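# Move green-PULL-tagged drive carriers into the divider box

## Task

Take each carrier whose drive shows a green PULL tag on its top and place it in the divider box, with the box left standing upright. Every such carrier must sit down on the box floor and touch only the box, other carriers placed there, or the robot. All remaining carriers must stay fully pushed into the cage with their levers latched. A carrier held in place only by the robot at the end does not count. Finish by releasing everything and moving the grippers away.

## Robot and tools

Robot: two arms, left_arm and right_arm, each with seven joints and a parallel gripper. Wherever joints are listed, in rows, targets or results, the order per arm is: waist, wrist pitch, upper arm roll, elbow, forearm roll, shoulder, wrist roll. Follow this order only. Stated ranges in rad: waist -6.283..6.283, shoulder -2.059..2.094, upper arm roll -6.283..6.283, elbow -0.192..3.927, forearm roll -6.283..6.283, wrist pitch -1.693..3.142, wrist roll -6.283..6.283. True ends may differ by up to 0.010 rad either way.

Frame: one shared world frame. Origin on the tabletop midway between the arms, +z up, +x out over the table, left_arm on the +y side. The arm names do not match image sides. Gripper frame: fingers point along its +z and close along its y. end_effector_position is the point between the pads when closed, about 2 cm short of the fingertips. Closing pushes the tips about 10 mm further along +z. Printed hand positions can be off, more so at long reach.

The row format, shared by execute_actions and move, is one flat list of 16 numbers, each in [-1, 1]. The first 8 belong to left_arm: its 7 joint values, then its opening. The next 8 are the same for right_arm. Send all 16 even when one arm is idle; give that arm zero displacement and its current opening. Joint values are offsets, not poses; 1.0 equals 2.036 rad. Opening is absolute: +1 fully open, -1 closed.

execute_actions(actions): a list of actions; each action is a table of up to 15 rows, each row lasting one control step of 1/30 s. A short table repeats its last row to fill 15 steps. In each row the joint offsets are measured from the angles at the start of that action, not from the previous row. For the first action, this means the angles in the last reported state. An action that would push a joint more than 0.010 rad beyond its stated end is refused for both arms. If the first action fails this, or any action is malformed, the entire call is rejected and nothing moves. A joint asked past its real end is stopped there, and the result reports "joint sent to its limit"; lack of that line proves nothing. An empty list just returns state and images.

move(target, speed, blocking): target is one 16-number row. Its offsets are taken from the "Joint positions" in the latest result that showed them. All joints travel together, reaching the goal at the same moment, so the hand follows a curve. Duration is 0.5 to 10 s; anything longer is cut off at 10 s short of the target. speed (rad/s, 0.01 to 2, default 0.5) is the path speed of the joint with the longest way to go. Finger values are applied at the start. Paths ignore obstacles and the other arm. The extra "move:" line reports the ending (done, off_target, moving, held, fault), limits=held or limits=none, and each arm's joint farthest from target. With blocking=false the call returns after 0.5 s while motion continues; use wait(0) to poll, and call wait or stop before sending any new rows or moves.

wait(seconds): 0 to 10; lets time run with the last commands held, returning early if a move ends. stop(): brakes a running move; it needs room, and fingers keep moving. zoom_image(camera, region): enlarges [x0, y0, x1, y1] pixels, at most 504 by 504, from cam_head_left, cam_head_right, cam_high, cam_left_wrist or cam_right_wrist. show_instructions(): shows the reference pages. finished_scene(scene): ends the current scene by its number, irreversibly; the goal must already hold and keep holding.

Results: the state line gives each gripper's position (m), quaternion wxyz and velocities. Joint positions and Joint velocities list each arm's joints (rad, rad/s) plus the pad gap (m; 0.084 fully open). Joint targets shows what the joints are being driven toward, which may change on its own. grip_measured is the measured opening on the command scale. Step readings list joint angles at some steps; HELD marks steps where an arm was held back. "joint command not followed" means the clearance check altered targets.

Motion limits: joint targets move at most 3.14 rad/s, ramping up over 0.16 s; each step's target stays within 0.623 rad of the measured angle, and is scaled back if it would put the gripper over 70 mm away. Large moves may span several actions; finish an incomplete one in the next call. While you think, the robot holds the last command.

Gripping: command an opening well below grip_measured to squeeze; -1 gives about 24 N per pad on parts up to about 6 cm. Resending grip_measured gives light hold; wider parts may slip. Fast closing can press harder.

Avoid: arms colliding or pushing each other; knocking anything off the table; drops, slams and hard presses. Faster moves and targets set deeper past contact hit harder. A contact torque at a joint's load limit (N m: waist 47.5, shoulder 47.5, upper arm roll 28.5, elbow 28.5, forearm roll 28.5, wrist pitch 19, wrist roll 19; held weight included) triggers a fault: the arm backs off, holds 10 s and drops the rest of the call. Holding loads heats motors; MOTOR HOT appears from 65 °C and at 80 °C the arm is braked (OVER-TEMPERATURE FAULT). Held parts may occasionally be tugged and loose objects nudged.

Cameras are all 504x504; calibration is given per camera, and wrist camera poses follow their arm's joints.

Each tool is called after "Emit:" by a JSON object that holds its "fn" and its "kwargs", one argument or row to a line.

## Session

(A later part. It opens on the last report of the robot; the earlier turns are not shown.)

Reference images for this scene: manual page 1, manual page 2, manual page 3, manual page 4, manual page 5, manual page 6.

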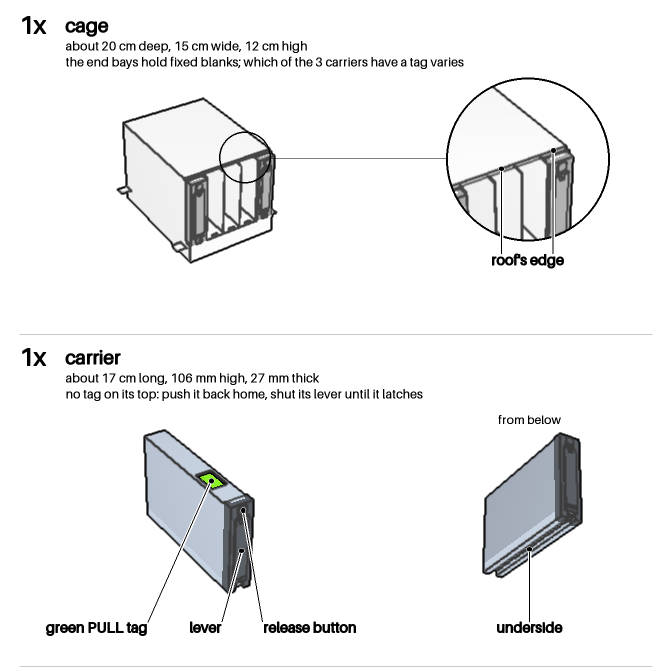

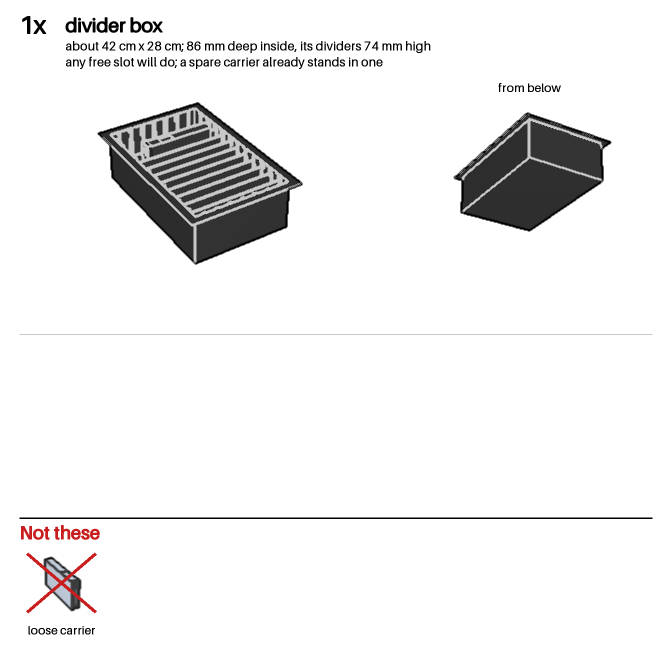

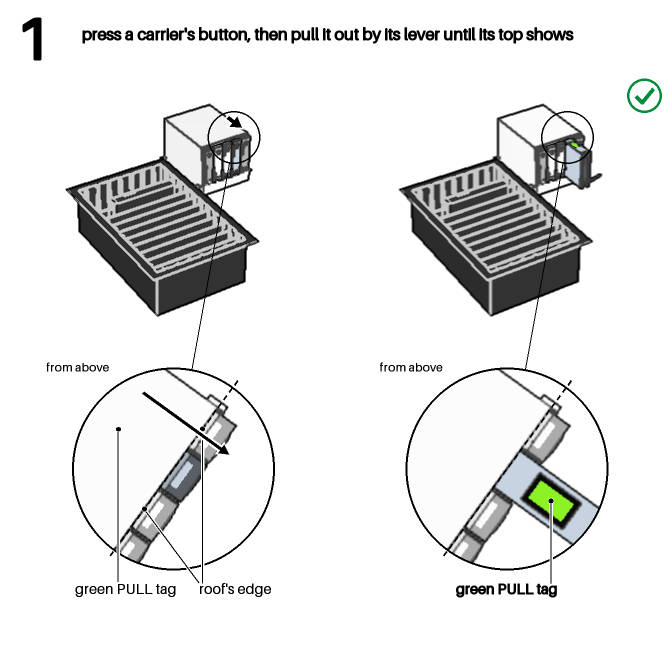

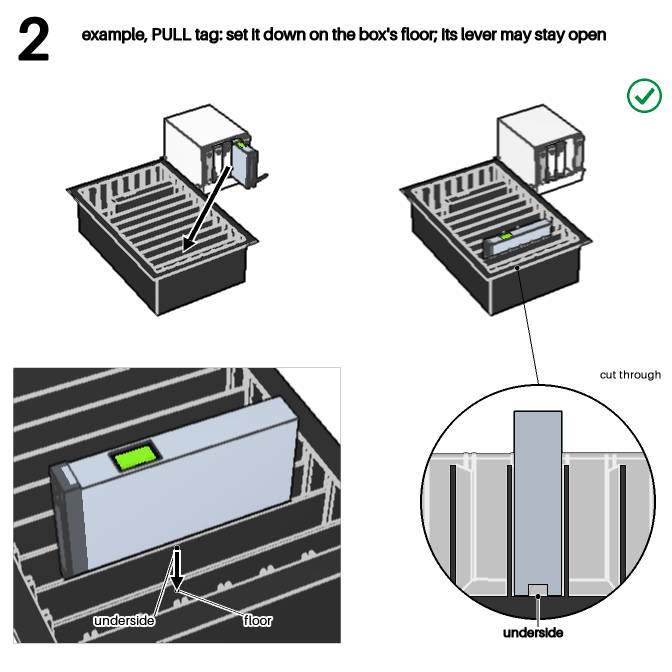

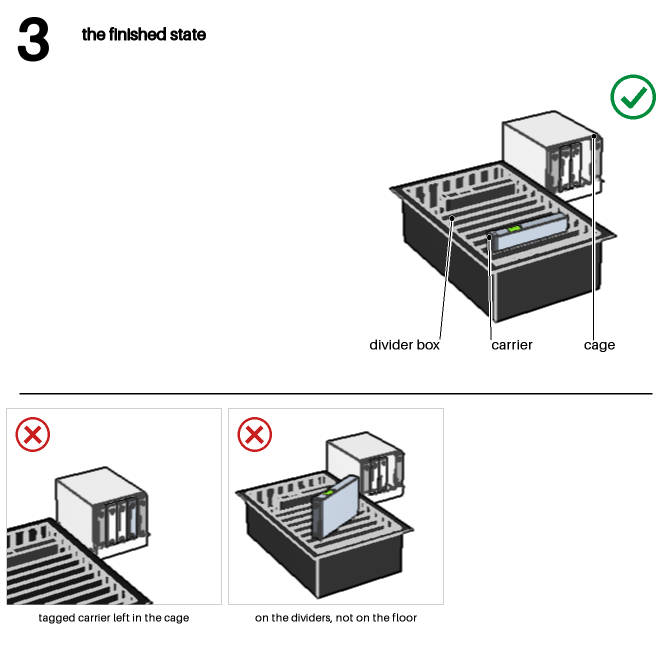

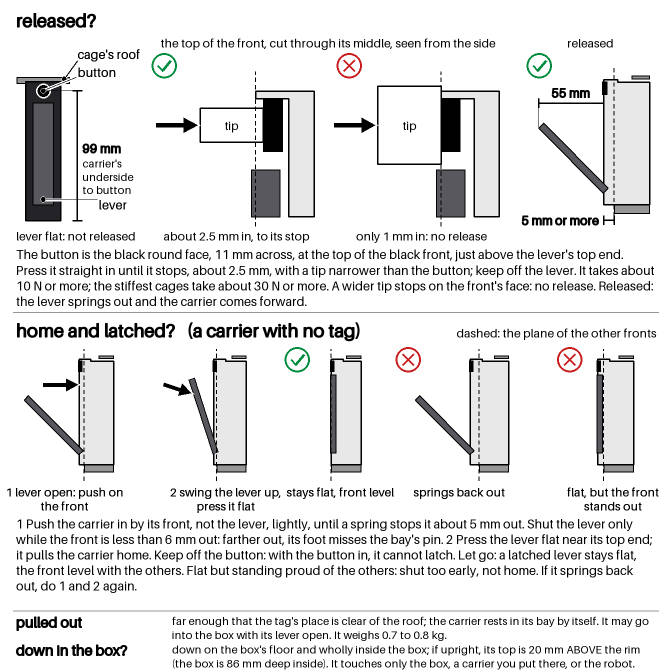

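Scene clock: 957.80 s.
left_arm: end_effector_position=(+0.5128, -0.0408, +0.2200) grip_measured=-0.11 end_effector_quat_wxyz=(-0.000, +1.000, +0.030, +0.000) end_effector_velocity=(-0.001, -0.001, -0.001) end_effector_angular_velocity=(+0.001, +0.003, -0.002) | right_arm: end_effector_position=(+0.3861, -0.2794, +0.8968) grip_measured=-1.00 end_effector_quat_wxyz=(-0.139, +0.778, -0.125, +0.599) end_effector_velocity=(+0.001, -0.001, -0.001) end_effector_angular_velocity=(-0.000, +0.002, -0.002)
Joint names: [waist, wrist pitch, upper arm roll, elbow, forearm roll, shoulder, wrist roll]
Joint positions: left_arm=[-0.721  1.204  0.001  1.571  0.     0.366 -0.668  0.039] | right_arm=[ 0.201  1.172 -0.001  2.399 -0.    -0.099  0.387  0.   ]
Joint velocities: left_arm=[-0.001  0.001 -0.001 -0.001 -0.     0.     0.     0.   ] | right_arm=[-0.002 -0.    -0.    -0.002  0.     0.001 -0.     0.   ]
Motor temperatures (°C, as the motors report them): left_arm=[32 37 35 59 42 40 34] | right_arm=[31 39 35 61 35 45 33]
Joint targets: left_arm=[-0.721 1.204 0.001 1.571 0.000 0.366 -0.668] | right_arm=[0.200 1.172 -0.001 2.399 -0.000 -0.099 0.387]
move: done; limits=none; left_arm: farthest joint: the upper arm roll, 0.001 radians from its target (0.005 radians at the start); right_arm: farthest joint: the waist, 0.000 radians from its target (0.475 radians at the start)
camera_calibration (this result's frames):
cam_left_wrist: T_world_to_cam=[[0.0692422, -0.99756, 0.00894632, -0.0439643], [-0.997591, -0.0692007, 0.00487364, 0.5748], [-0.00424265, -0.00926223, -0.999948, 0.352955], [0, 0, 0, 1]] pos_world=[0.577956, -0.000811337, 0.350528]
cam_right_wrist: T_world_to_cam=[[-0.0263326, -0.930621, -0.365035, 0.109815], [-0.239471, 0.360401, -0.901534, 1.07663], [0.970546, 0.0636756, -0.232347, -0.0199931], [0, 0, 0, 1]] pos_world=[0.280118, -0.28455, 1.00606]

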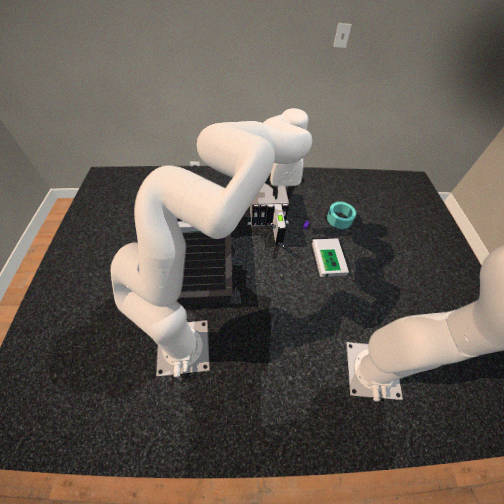

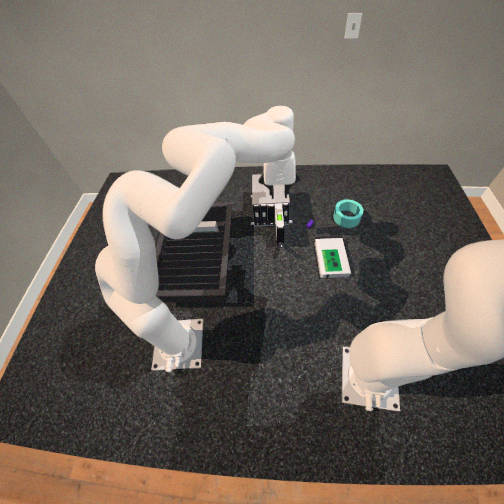

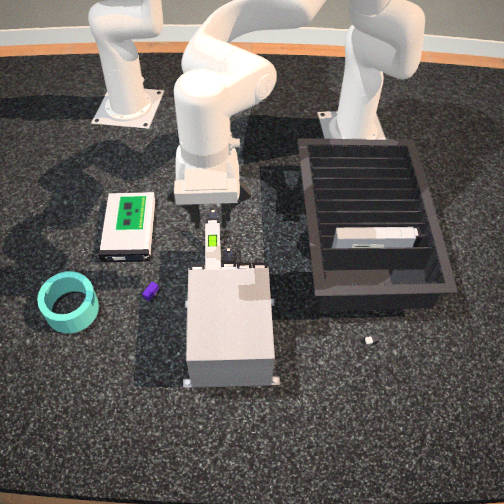

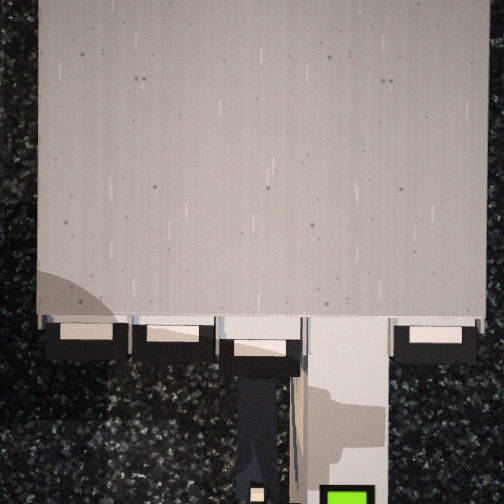

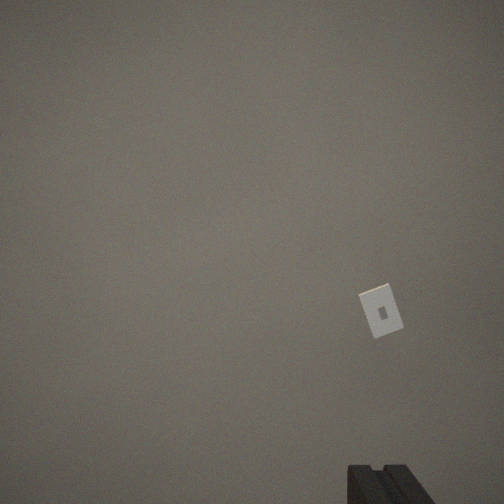

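Emit:
{"fn": "move", "kwargs": {
  "target": [0,-0.0753,0,-0.0523,0,0.0230,0,-0.1, 0,0,0,0,0,0,0,-1],
  "speed": 0.4
}}

Emit:
{"fn": "move", "kwargs": {
  "target": [0,-0.0521,0,-0.0262,0,0.0258,0,-0.1, 0,0,0,0,0,0,0,-1],
  "speed": 0.15
}}

Scene clock: 974.00 s.
left_arm: end_effector_position=(+0.5129, -0.0409, +0.1604) grip_measured=-0.11 end_effector_quat_wxyz=(+0.000, +1.000, +0.030, +0.000) end_effector_velocity=(-0.000, +0.001, -0.003) end_effector_angular_velocity=(+0.002, +0.003, +0.002) | right_arm: end_effector_position=(+0.3861, -0.2794, +0.8968) grip_measured=-1.00 end_effector_quat_wxyz=(-0.139, +0.778, -0.125, +0.599) end_effector_velocity=(+0.000, -0.001, +0.000) end_effector_angular_velocity=(-0.001, -0.001, -0.002)
Joint names: [waist, wrist pitch, upper arm roll, elbow, forearm roll, shoulder, wrist roll]
Joint positions: left_arm=[-0.721  1.051  0.001  1.465  0.     0.413 -0.668  0.039] | right_arm=[ 0.201  1.172 -0.001  2.399 -0.    -0.099  0.387  0.   ]
Joint velocities: left_arm=[ 0.001 -0.003  0.001 -0.004 -0.     0.003 -0.001 -0.   ] | right_arm=[-0.    -0.001 -0.    -0.    -0.003 -0.     0.     0.   ]
Motor temperatures (°C, as the motors report them): left_arm=[32 37 35 59 42 41 34] | right_arm=[31 39 35 60 35 44 33]
Joint targets: left_arm=[-0.721 1.051 0.001 1.465 0.000 0.413 -0.668] | right_arm=[0.201 1.172 -0.001 2.399 -0.000 -0.099 0.387]
move: done; limits=none; left_arm: farthest joint: the wrist pitch, 0.001 radians from its target (0.154 radians at the start); right_arm: farthest joint: the waist, 0.000 radians from its target (0.001 radians at the start)
camera_calibration (this result's frames):
cam_left_wrist: T_world_to_cam=[[0.0691845, -0.997561, 0.00926734, -0.0435349], [-0.997597, -0.0691456, 0.00445744, 0.575267], [-0.00380577, -0.00955345, -0.999947, 0.293119], [0, 0, 0, 1]] pos_world=[0.578012, -0.000851257, 0.290943]
cam_right_wrist: T_world_to_cam=[[-0.0263319, -0.930621, -0.365035, 0.109816], [-0.239468, 0.360402, -0.901535, 1.07663], [0.970547, 0.0636749, -0.232344, -0.0199948], [0, 0, 0, 1]] pos_world=[0.280116, -0.28455, 1.00606]

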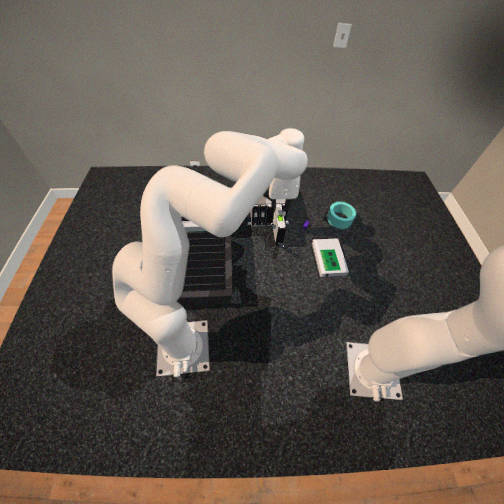

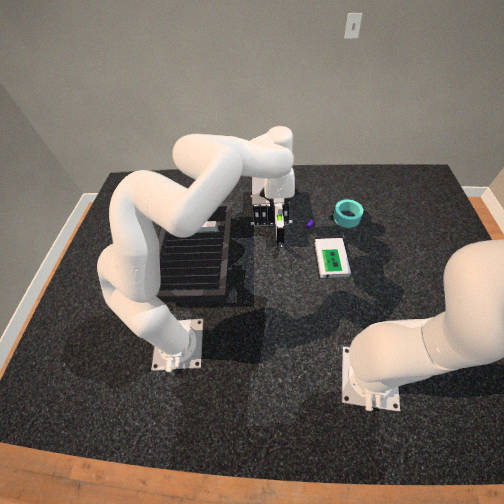

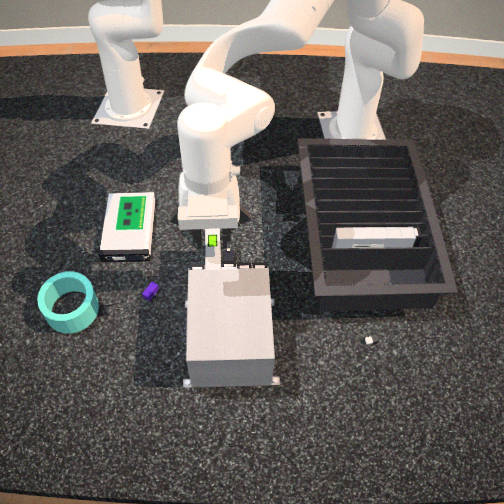

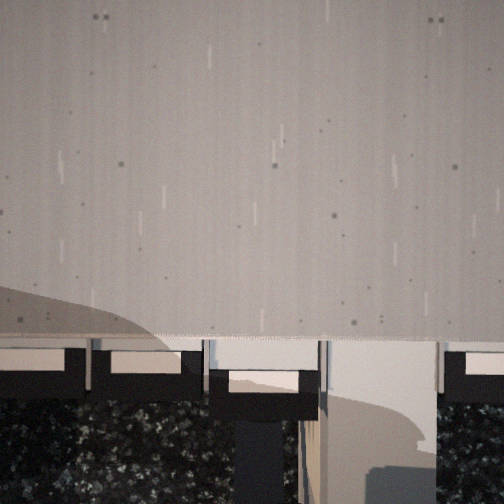

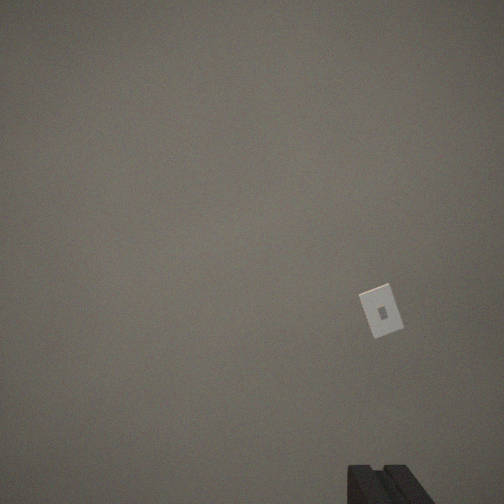

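Scene clock: 975.20 s.
left_arm: end_effector_position=(+0.5131, -0.0410, +0.1168) grip_measured=-0.11 end_effector_quat_wxyz=(+0.000, +1.000, +0.030, +0.001) end_effector_velocity=(-0.001, +0.001, -0.002) end_effector_angular_velocity=(+0.002, +0.003, +0.001) | right_arm: end_effector_position=(+0.3861, -0.2794, +0.8968) grip_measured=-1.00 end_effector_quat_wxyz=(-0.139, +0.778, -0.125, +0.599) end_effector_velocity=(+0.000, +0.000, -0.001) end_effector_angular_velocity=(-0.000, +0.002, +0.000)
Joint names: [waist, wrist pitch, upper arm roll, elbow, forearm roll, shoulder, wrist roll]
Joint positions: left_arm=[-0.721  0.945  0.001  1.412  0.     0.465 -0.668  0.039] | right_arm=[ 0.201  1.172 -0.001  2.399 -0.    -0.099  0.387  0.   ]
Joint velocities: left_arm=[ 0.    -0.001 -0.    -0.003 -0.     0.002 -0.001  0.   ] | right_arm=[ 0.001  0.001 -0.    -0.001 -0.     0.    -0.     0.   ]
Motor temperatures (°C, as the motors report them): left_arm=[32 37 35 59 42 41 34] | right_arm=[31 39 35 60 35 44 33]
Joint targets: left_arm=[-0.721 0.945 0.001 1.412 0.000 0.465 -0.668] | right_arm=[0.201 1.172 -0.001 2.399 -0.000 -0.099 0.387]
move: done; limits=none; left_arm: farthest joint: the wrist pitch, 0.001 radians from its target (0.106 radians at the start); right_arm: farthest joint: the waist, 0.000 radians from its target (0.000 radians at the start)
camera_calibration (this result's frames):
cam_left_wrist: T_world_to_cam=[[0.069134, -0.997561, 0.00963448, -0.0432779], [-0.997602, -0.0690984, 0.00397878, 0.575683], [-0.00330335, -0.00988645, -0.999946, 0.249179], [0, 0, 0, 1]] pos_world=[0.578117, -0.000930071, 0.247291]
cam_right_wrist: T_world_to_cam=[[-0.026332, -0.930621, -0.365035, 0.109816], [-0.239468, 0.360402, -0.901535, 1.07663], [0.970547, 0.0636748, -0.232344, -0.0199949], [0, 0, 0, 1]] pos_world=[0.280116, -0.284551, 1.00606]

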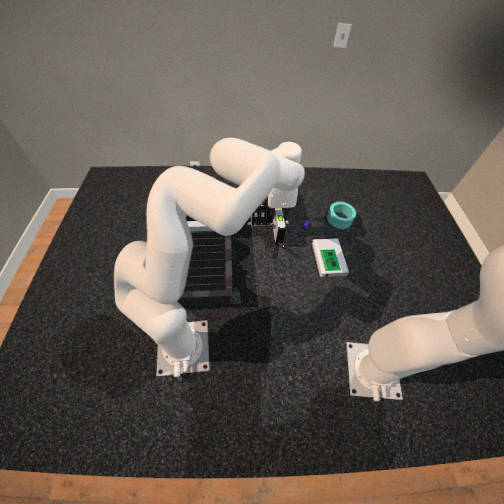

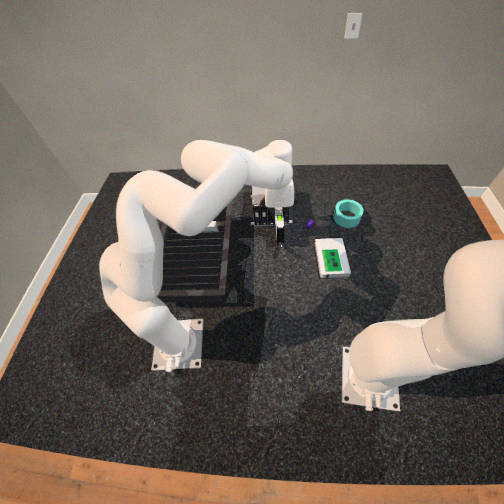

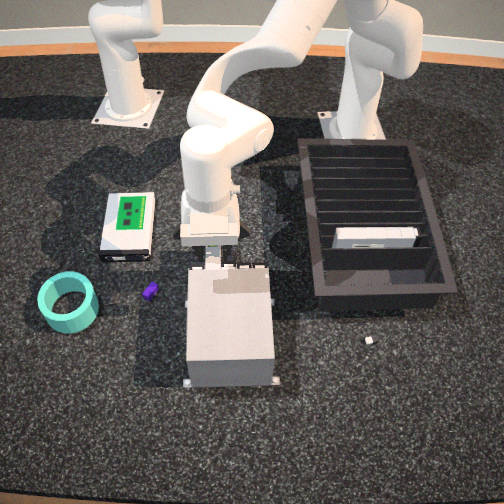

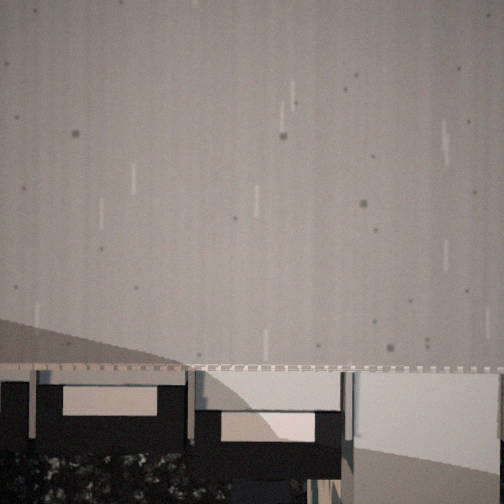

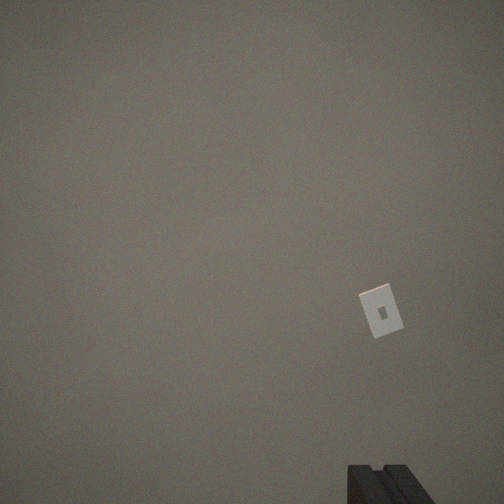

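Emit:
{"fn": "execute_actions", "kwargs": {
  "actions": [
    [[0,0,0,0,0,0,0,-0.5,0,0,0,0,0,0,0,-1],[0,0,0,0,0,0,0,-0.6,0,0,0,0,0,0,0,-1],[0,0,0,0,0,0,0,-0.7,0,0,0,0,0,0,0,-1],[0,0,0,0,0,0,0,-0.8,0,0,0,0,0,0,0,-1],[0,0,0,0,0,0,0,-1,0,0,0,0,0,0,0,-1]]
  ]
}}

Emit:
{"fn": "move", "kwargs": {
  "target": [0,0.0035,0,0.0015,0,-0.0020,0,-1, 0,0,0,0,0,0,0,-1],
  "speed": 0.05
}}

Emit:
{"fn": "move", "kwargs": {
  "target": [-0.01785,-0.02016,0,-0.05869,0,-0.03854,-0.01785,-1, 0,0,0,0,0,0,0,-1],
  "speed": 0.1
}}

Scene clock: 994.03 s.
left_arm: end_effector_position=(+0.5130, -0.0412, +0.1167) grip_measured=-0.40 end_effector_quat_wxyz=(+0.000, +1.000, +0.030, +0.001) end_effector_velocity=(+0.001, -0.000, +0.001) end_effector_angular_velocity=(-0.000, -0.001, +0.001) | right_arm: end_effector_position=(+0.3861, -0.2794, +0.8968) grip_measured=-1.00 end_effector_quat_wxyz=(-0.139, +0.778, -0.125, +0.599) end_effector_velocity=(-0.000, +0.000, +0.001) end_effector_angular_velocity=(+0.001, -0.001, +0.001)
Joint names: [waist, wrist pitch, upper arm roll, elbow, forearm roll, shoulder, wrist roll]
Joint positions: left_arm=[-0.721  0.945  0.     1.412  0.     0.465 -0.668  0.027] | right_arm=[ 0.201  1.172 -0.001  2.399 -0.    -0.099  0.387  0.   ]
Joint velocities: left_arm=[-0.     0.     0.001  0.001  0.    -0.    -0.001  0.   ] | right_arm=[-0.    -0.     0.     0.001  0.001 -0.     0.     0.   ]
Motor temperatures (°C, as the motors report them): left_arm=[32 37 35 58 42 42 34] | right_arm=[31 39 35 59 35 43 33]
Joint targets: left_arm=[-0.721 0.945 0.001 1.412 0.000 0.465 -0.668] | right_arm=[0.201 1.172 -0.001 2.399 -0.000 -0.099 0.387]
Step readings (joint positions):
0: left_arm=[-0.721 0.945 0.001 1.412 0.000 0.465 -0.668] | right_arm=[0.201 1.172 -0.001 2.399 -0.000 -0.099 0.387]
1: left_arm=[-0.721 0.945 0.001 1.412 0.000 0.465 -0.668] | right_arm=[0.201 1.172 -0.001 2.399 -0.000 -0.099 0.387]
2: left_arm=[-0.721 0.945 0.001 1.412 0.000 0.465 -0.668] | right_arm=[0.201 1.172 -0.001 2.399 -0.000 -0.099 0.387]
4: left_arm=[-0.721 0.945 0.000 1.412 0.000 0.465 -0.668] | right_arm=[0.201 1.172 -0.001 2.399 -0.000 -0.099 0.387]
8: left_arm=[-0.721 0.945 0.000 1.412 0.000 0.465 -0.668] | right_arm=[0.201 1.172 -0.001 2.399 -0.000 -0.099 0.387]
15: Joint positions above
camera_calibration (this result's frames):
cam_left_wrist: T_world_to_cam=[[0.0688059, -0.997582, 0.00981722, -0.0433158], [-0.997625, -0.0687698, 0.00396687, 0.575633], [-0.00328215, -0.0100668, -0.999944, 0.249088], [0, 0, 0, 1]] pos_world=[0.578063, -0.00111739, 0.247216]
cam_right_wrist: T_world_to_cam=[[-0.0263319, -0.930621, -0.365035, 0.109816], [-0.239468, 0.360402, -0.901535, 1.07663], [0.970547, 0.063675, -0.232344, -0.0199949], [0, 0, 0, 1]] pos_world=[0.280116, -0.284551, 1.00606]

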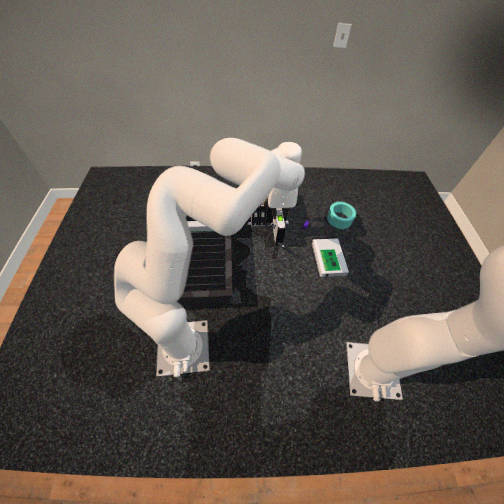

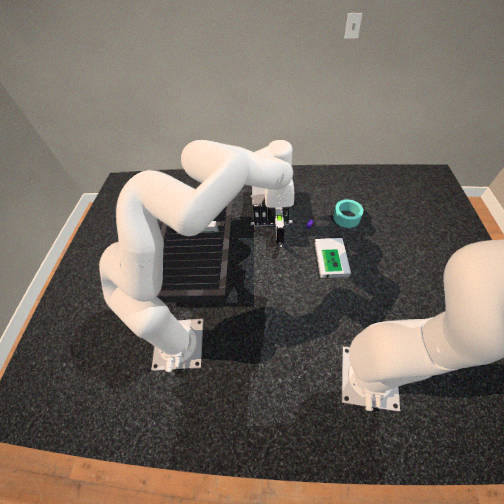

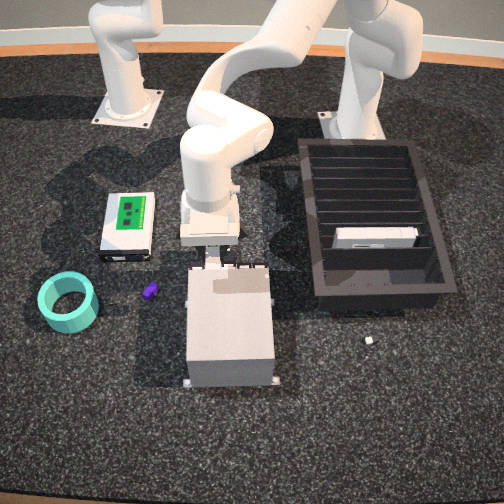

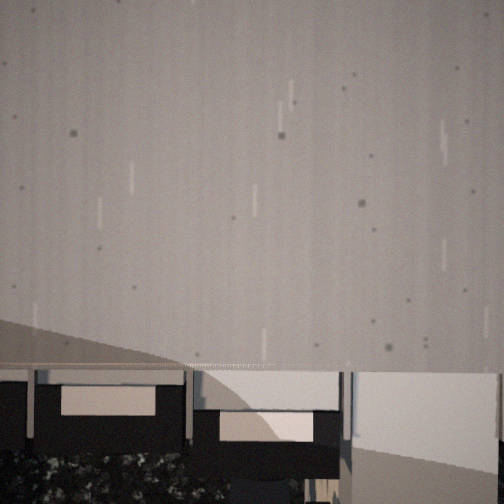

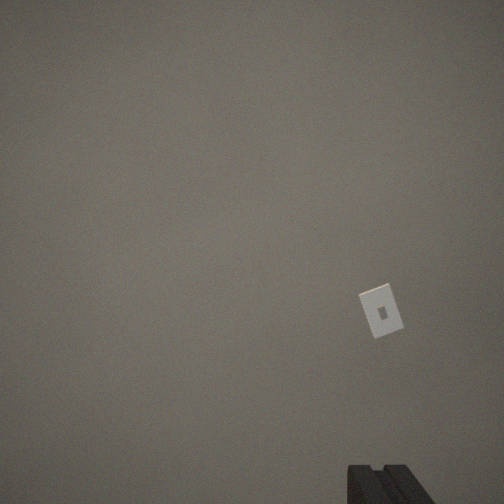

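Scene clock: 994.73 s.
left_arm: end_effector_position=(+0.5117, -0.0409, +0.1179) grip_measured=-0.40 end_effector_quat_wxyz=(-0.001, +1.000, +0.030, -0.001) end_effector_velocity=(-0.000, -0.001, +0.004) end_effector_angular_velocity=(-0.002, -0.003, -0.001) | right_arm: end_effector_position=(+0.3861, -0.2794, +0.8968) grip_measured=-1.00 end_effector_quat_wxyz=(-0.139, +0.778, -0.125, +0.599) end_effector_velocity=(-0.000, +0.000, +0.000) end_effector_angular_velocity=(-0.001, -0.001, +0.000)
Joint names: [waist, wrist pitch, upper arm roll, elbow, forearm roll, shoulder, wrist roll]
Joint positions: left_arm=[-0.721  0.953 -0.     1.413  0.     0.463 -0.668  0.027] | right_arm=[ 0.201  1.172 -0.001  2.399 -0.    -0.099  0.387  0.   ]
Joint velocities: left_arm=[-0.001  0.005 -0.001  0.002  0.001 -0.006 -0.     0.   ] | right_arm=[ 0.     0.     0.001  0.001 -0.001 -0.    -0.001  0.   ]
Motor temperatures (°C, as the motors report them): left_arm=[32 37 35 58 42 42 34] | right_arm=[31 39 35 59 35 43 33]
Joint targets: left_arm=[-0.721 0.952 0.000 1.415 0.000 0.461 -0.668] | right_arm=[0.201 1.172 -0.001 2.399 -0.000 -0.099 0.387]
move: done; limits=none; left_arm: farthest joint: the shoulder, 0.002 radians from its target (0.004 radians at the start); right_arm: farthest joint: the waist, 0.000 radians from its target (0.000 radians at the start)
camera_calibration (this result's frames):
cam_left_wrist: T_world_to_cam=[[0.0681626, -0.997647, 0.00730826, -0.0423198], [-0.997648, -0.068106, 0.00772479, 0.573943], [-0.00720888, -0.00781761, -0.999943, 0.252358], [0, 0, 0, 1]] pos_world=[0.577297, -0.0011584, 0.24822]
cam_right_wrist: T_world_to_cam=[[-0.0263319, -0.930621, -0.365035, 0.109816], [-0.239468, 0.360402, -0.901535, 1.07663], [0.970547, 0.0636749, -0.232344, -0.0199948], [0, 0, 0, 1]] pos_world=[0.280116, -0.284551, 1.00606]

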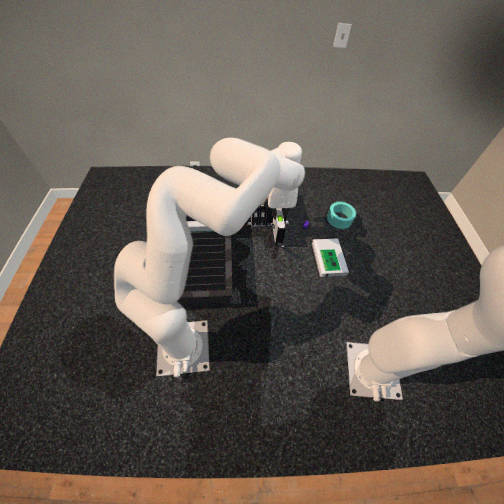

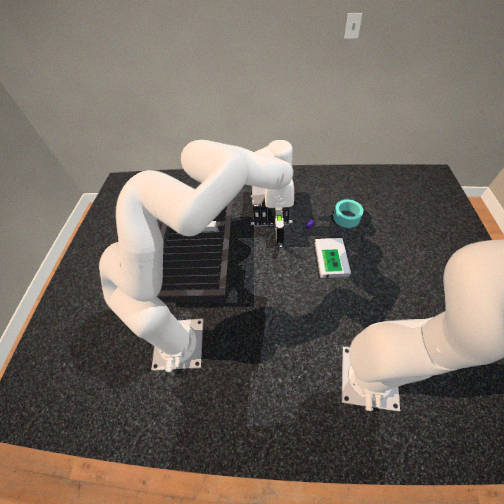

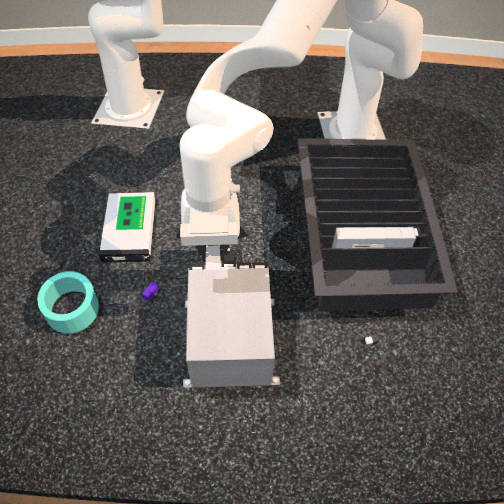

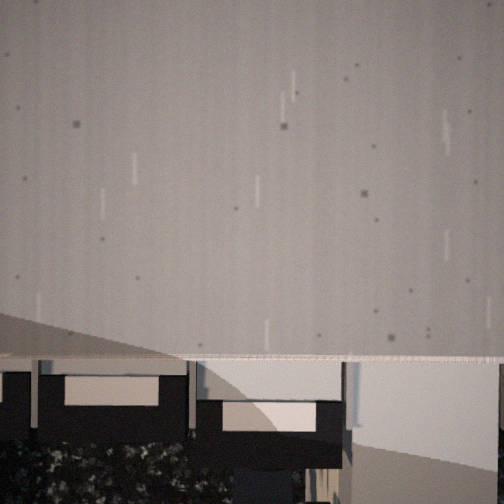

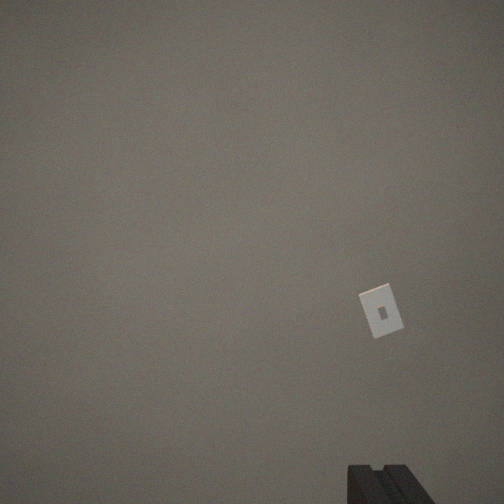

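Scene clock: 996.33 s.
left_arm: end_effector_position=(+0.4795, -0.0429, +0.1180) grip_measured=-0.40 end_effector_quat_wxyz=(-0.001, +1.000, +0.030, -0.001) end_effector_velocity=(-0.002, -0.000, -0.000) end_effector_angular_velocity=(+0.001, +0.002, -0.001) | right_arm: end_effector_position=(+0.3861, -0.2794, +0.8968) grip_measured=-1.00 end_effector_quat_wxyz=(-0.139, +0.778, -0.125, +0.599) end_effector_velocity=(+0.000, +0.001, -0.001) end_effector_angular_velocity=(-0.002, +0.003, +0.002)
Joint names: [waist, wrist pitch, upper arm roll, elbow, forearm roll, shoulder, wrist roll]
Joint positions: left_arm=[-0.758  0.912 -0.     1.294  0.     0.385 -0.704  0.027] | right_arm=[ 0.201  1.172 -0.001  2.399 -0.    -0.099  0.387  0.   ]
Joint velocities: left_arm=[-0.001  0.    -0.001 -0.003 -0.    -0.001 -0.001  0.   ] | right_arm=[ 0.001  0.001  0.001 -0.001 -0.     0.    -0.002  0.   ]
Motor temperatures (°C, as the motors report them): left_arm=[32 37 35 59 42 42 34] | right_arm=[31 39 35 59 35 43 33]
Joint targets: left_arm=[-0.758 0.912 -0.000 1.293 0.000 0.384 -0.704] | right_arm=[0.201 1.172 -0.001 2.399 -0.000 -0.099 0.387]
move: done; limits=none; left_arm: farthest joint: the waist, 0.000 radians from its target (0.036 radians at the start); right_arm: farthest joint: the waist, 0.000 radians from its target (0.000 radians at the start)
camera_calibration (this result's frames):
cam_left_wrist: T_world_to_cam=[[0.068085, -0.997651, 0.00748793, -0.0420855], [-0.997656, -0.0680299, 0.00738643, 0.541727], [-0.00685967, -0.00797328, -0.999945, 0.252067], [0, 0, 0, 1]] pos_world=[0.545051, -0.0031233, 0.248367]
cam_right_wrist: T_world_to_cam=[[-0.0263322, -0.930621, -0.365035, 0.109816], [-0.239468, 0.360402, -0.901535, 1.07663], [0.970547, 0.0636747, -0.232344, -0.0199949], [0, 0, 0, 1]] pos_world=[0.280116, -0.284551, 1.00606]

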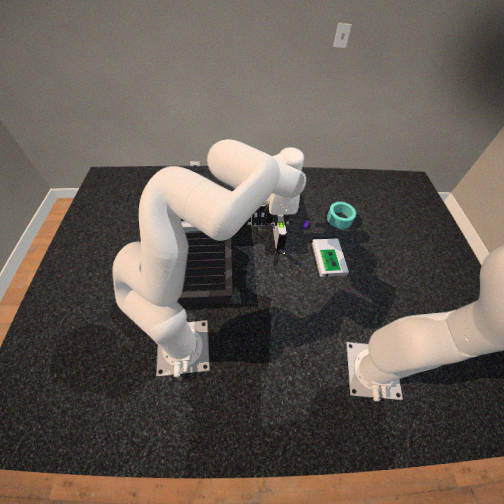

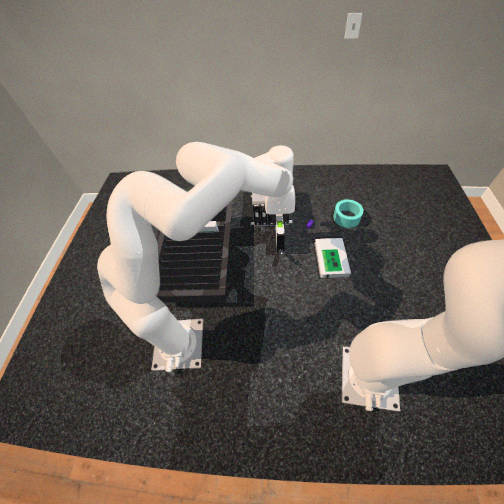

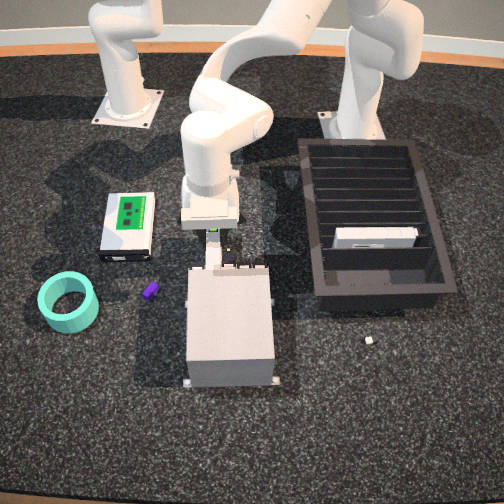

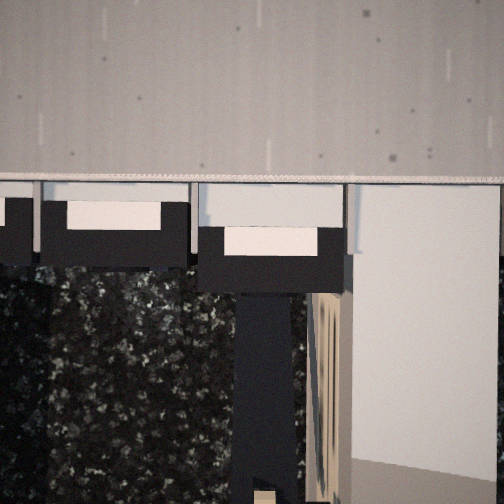

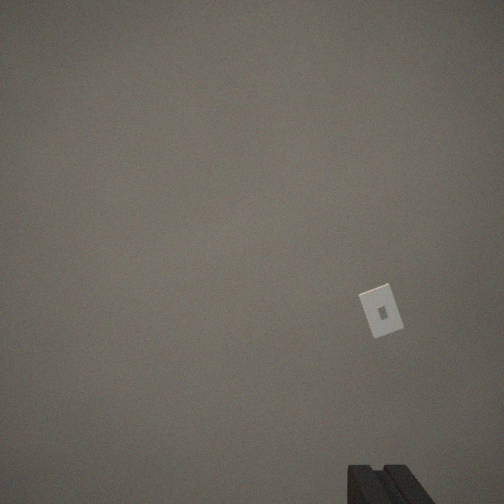

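Emit:
{"fn": "move", "kwargs": {
  "target": [-0.01963,-0.0171,0,-0.05334,0,-0.0370,-0.01963,-1, 0,0,0,0,0,0,0,-1],
  "speed": 0.1
}}

Scene clock: 1000.90 s.
left_arm: end_effector_position=(+0.4474, -0.0448, +0.1188) grip_measured=-0.40 end_effector_quat_wxyz=(-0.000, +1.000, +0.030, -0.000) end_effector_velocity=(-0.002, -0.000, -0.001) end_effector_angular_velocity=(-0.000, +0.001, -0.001) | right_arm: end_effector_position=(+0.3861, -0.2794, +0.8968) grip_measured=-1.00 end_effector_quat_wxyz=(-0.139, +0.778, -0.125, +0.599) end_effector_velocity=(+0.000, -0.000, -0.000) end_effector_angular_velocity=(-0.001, +0.000, -0.001)
Joint names: [waist, wrist pitch, upper arm roll, elbow, forearm roll, shoulder, wrist roll]
Joint positions: left_arm=[-0.798  0.877  0.     1.186  0.     0.309 -0.744  0.027] | right_arm=[ 0.201  1.172 -0.001  2.399 -0.    -0.099  0.387  0.   ]
Joint velocities: left_arm=[-0.001 -0.002 -0.001 -0.004 -0.    -0.002 -0.001 -0.   ] | right_arm=[-0.001  0.    -0.     0.     0.     0.    -0.001  0.   ]
Motor temperatures (°C, as the motors report them): left_arm=[32 37 35 60 42 43 34] | right_arm=[31 39 35 59 35 43 33]
Joint targets: left_arm=[-0.798 0.877 -0.000 1.185 0.000 0.309 -0.744] | right_arm=[0.201 1.172 -0.001 2.399 -0.000 -0.099 0.387]
move: done; limits=none; left_arm: farthest joint: the waist, 0.000 radians from its target (0.040 radians at the start); right_arm: farthest joint: the waist, 0.000 radians from its target (0.000 radians at the start)
camera_calibration (this result's frames):
cam_left_wrist: T_world_to_cam=[[0.068362, -0.997625, 0.00845026, -0.0421071], [-0.997645, -0.0683119, 0.00607844, 0.509703], [-0.00548675, -0.0088459, -0.999946, 0.252038], [0, 0, 0, 1]] pos_world=[0.512765, -0.00495881, 0.249282]
cam_right_wrist: T_world_to_cam=[[-0.0263326, -0.930621, -0.365035, 0.109816], [-0.239467, 0.360402, -0.901535, 1.07663], [0.970547, 0.0636742, -0.232344, -0.0199951], [0, 0, 0, 1]] pos_world=[0.280116, -0.284551, 1.00606]

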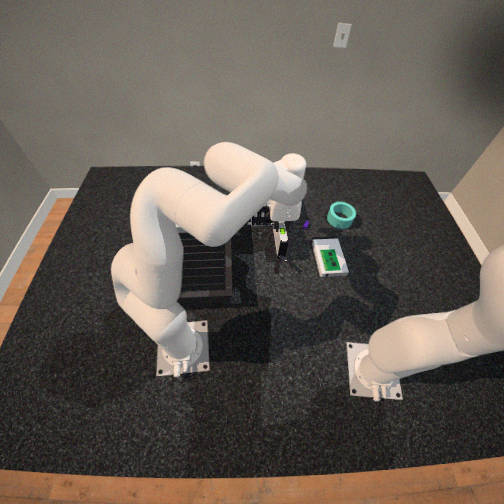

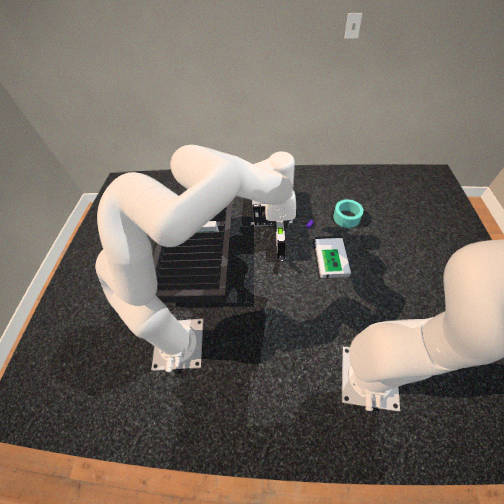

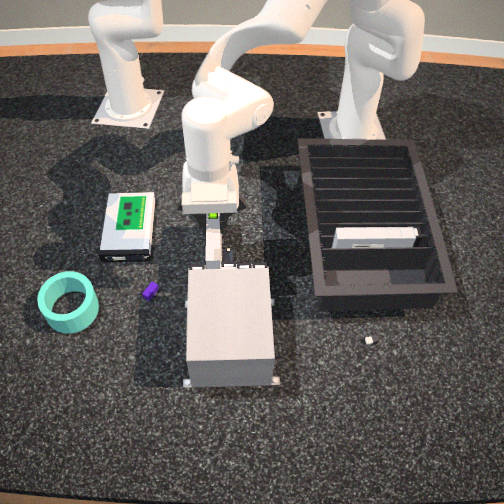

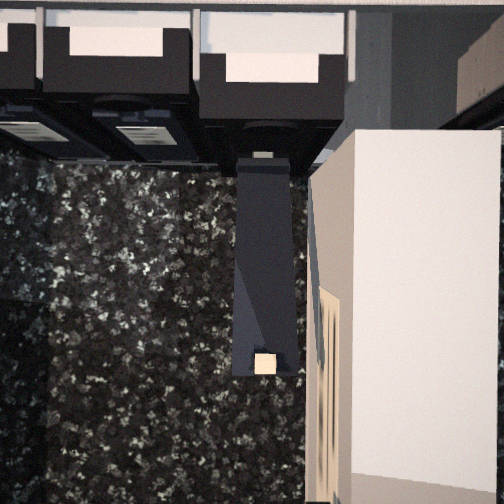

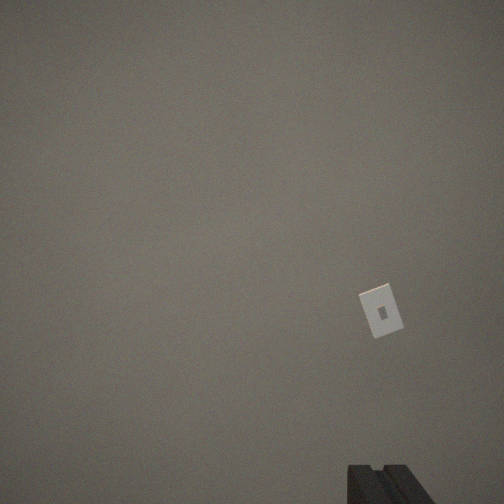

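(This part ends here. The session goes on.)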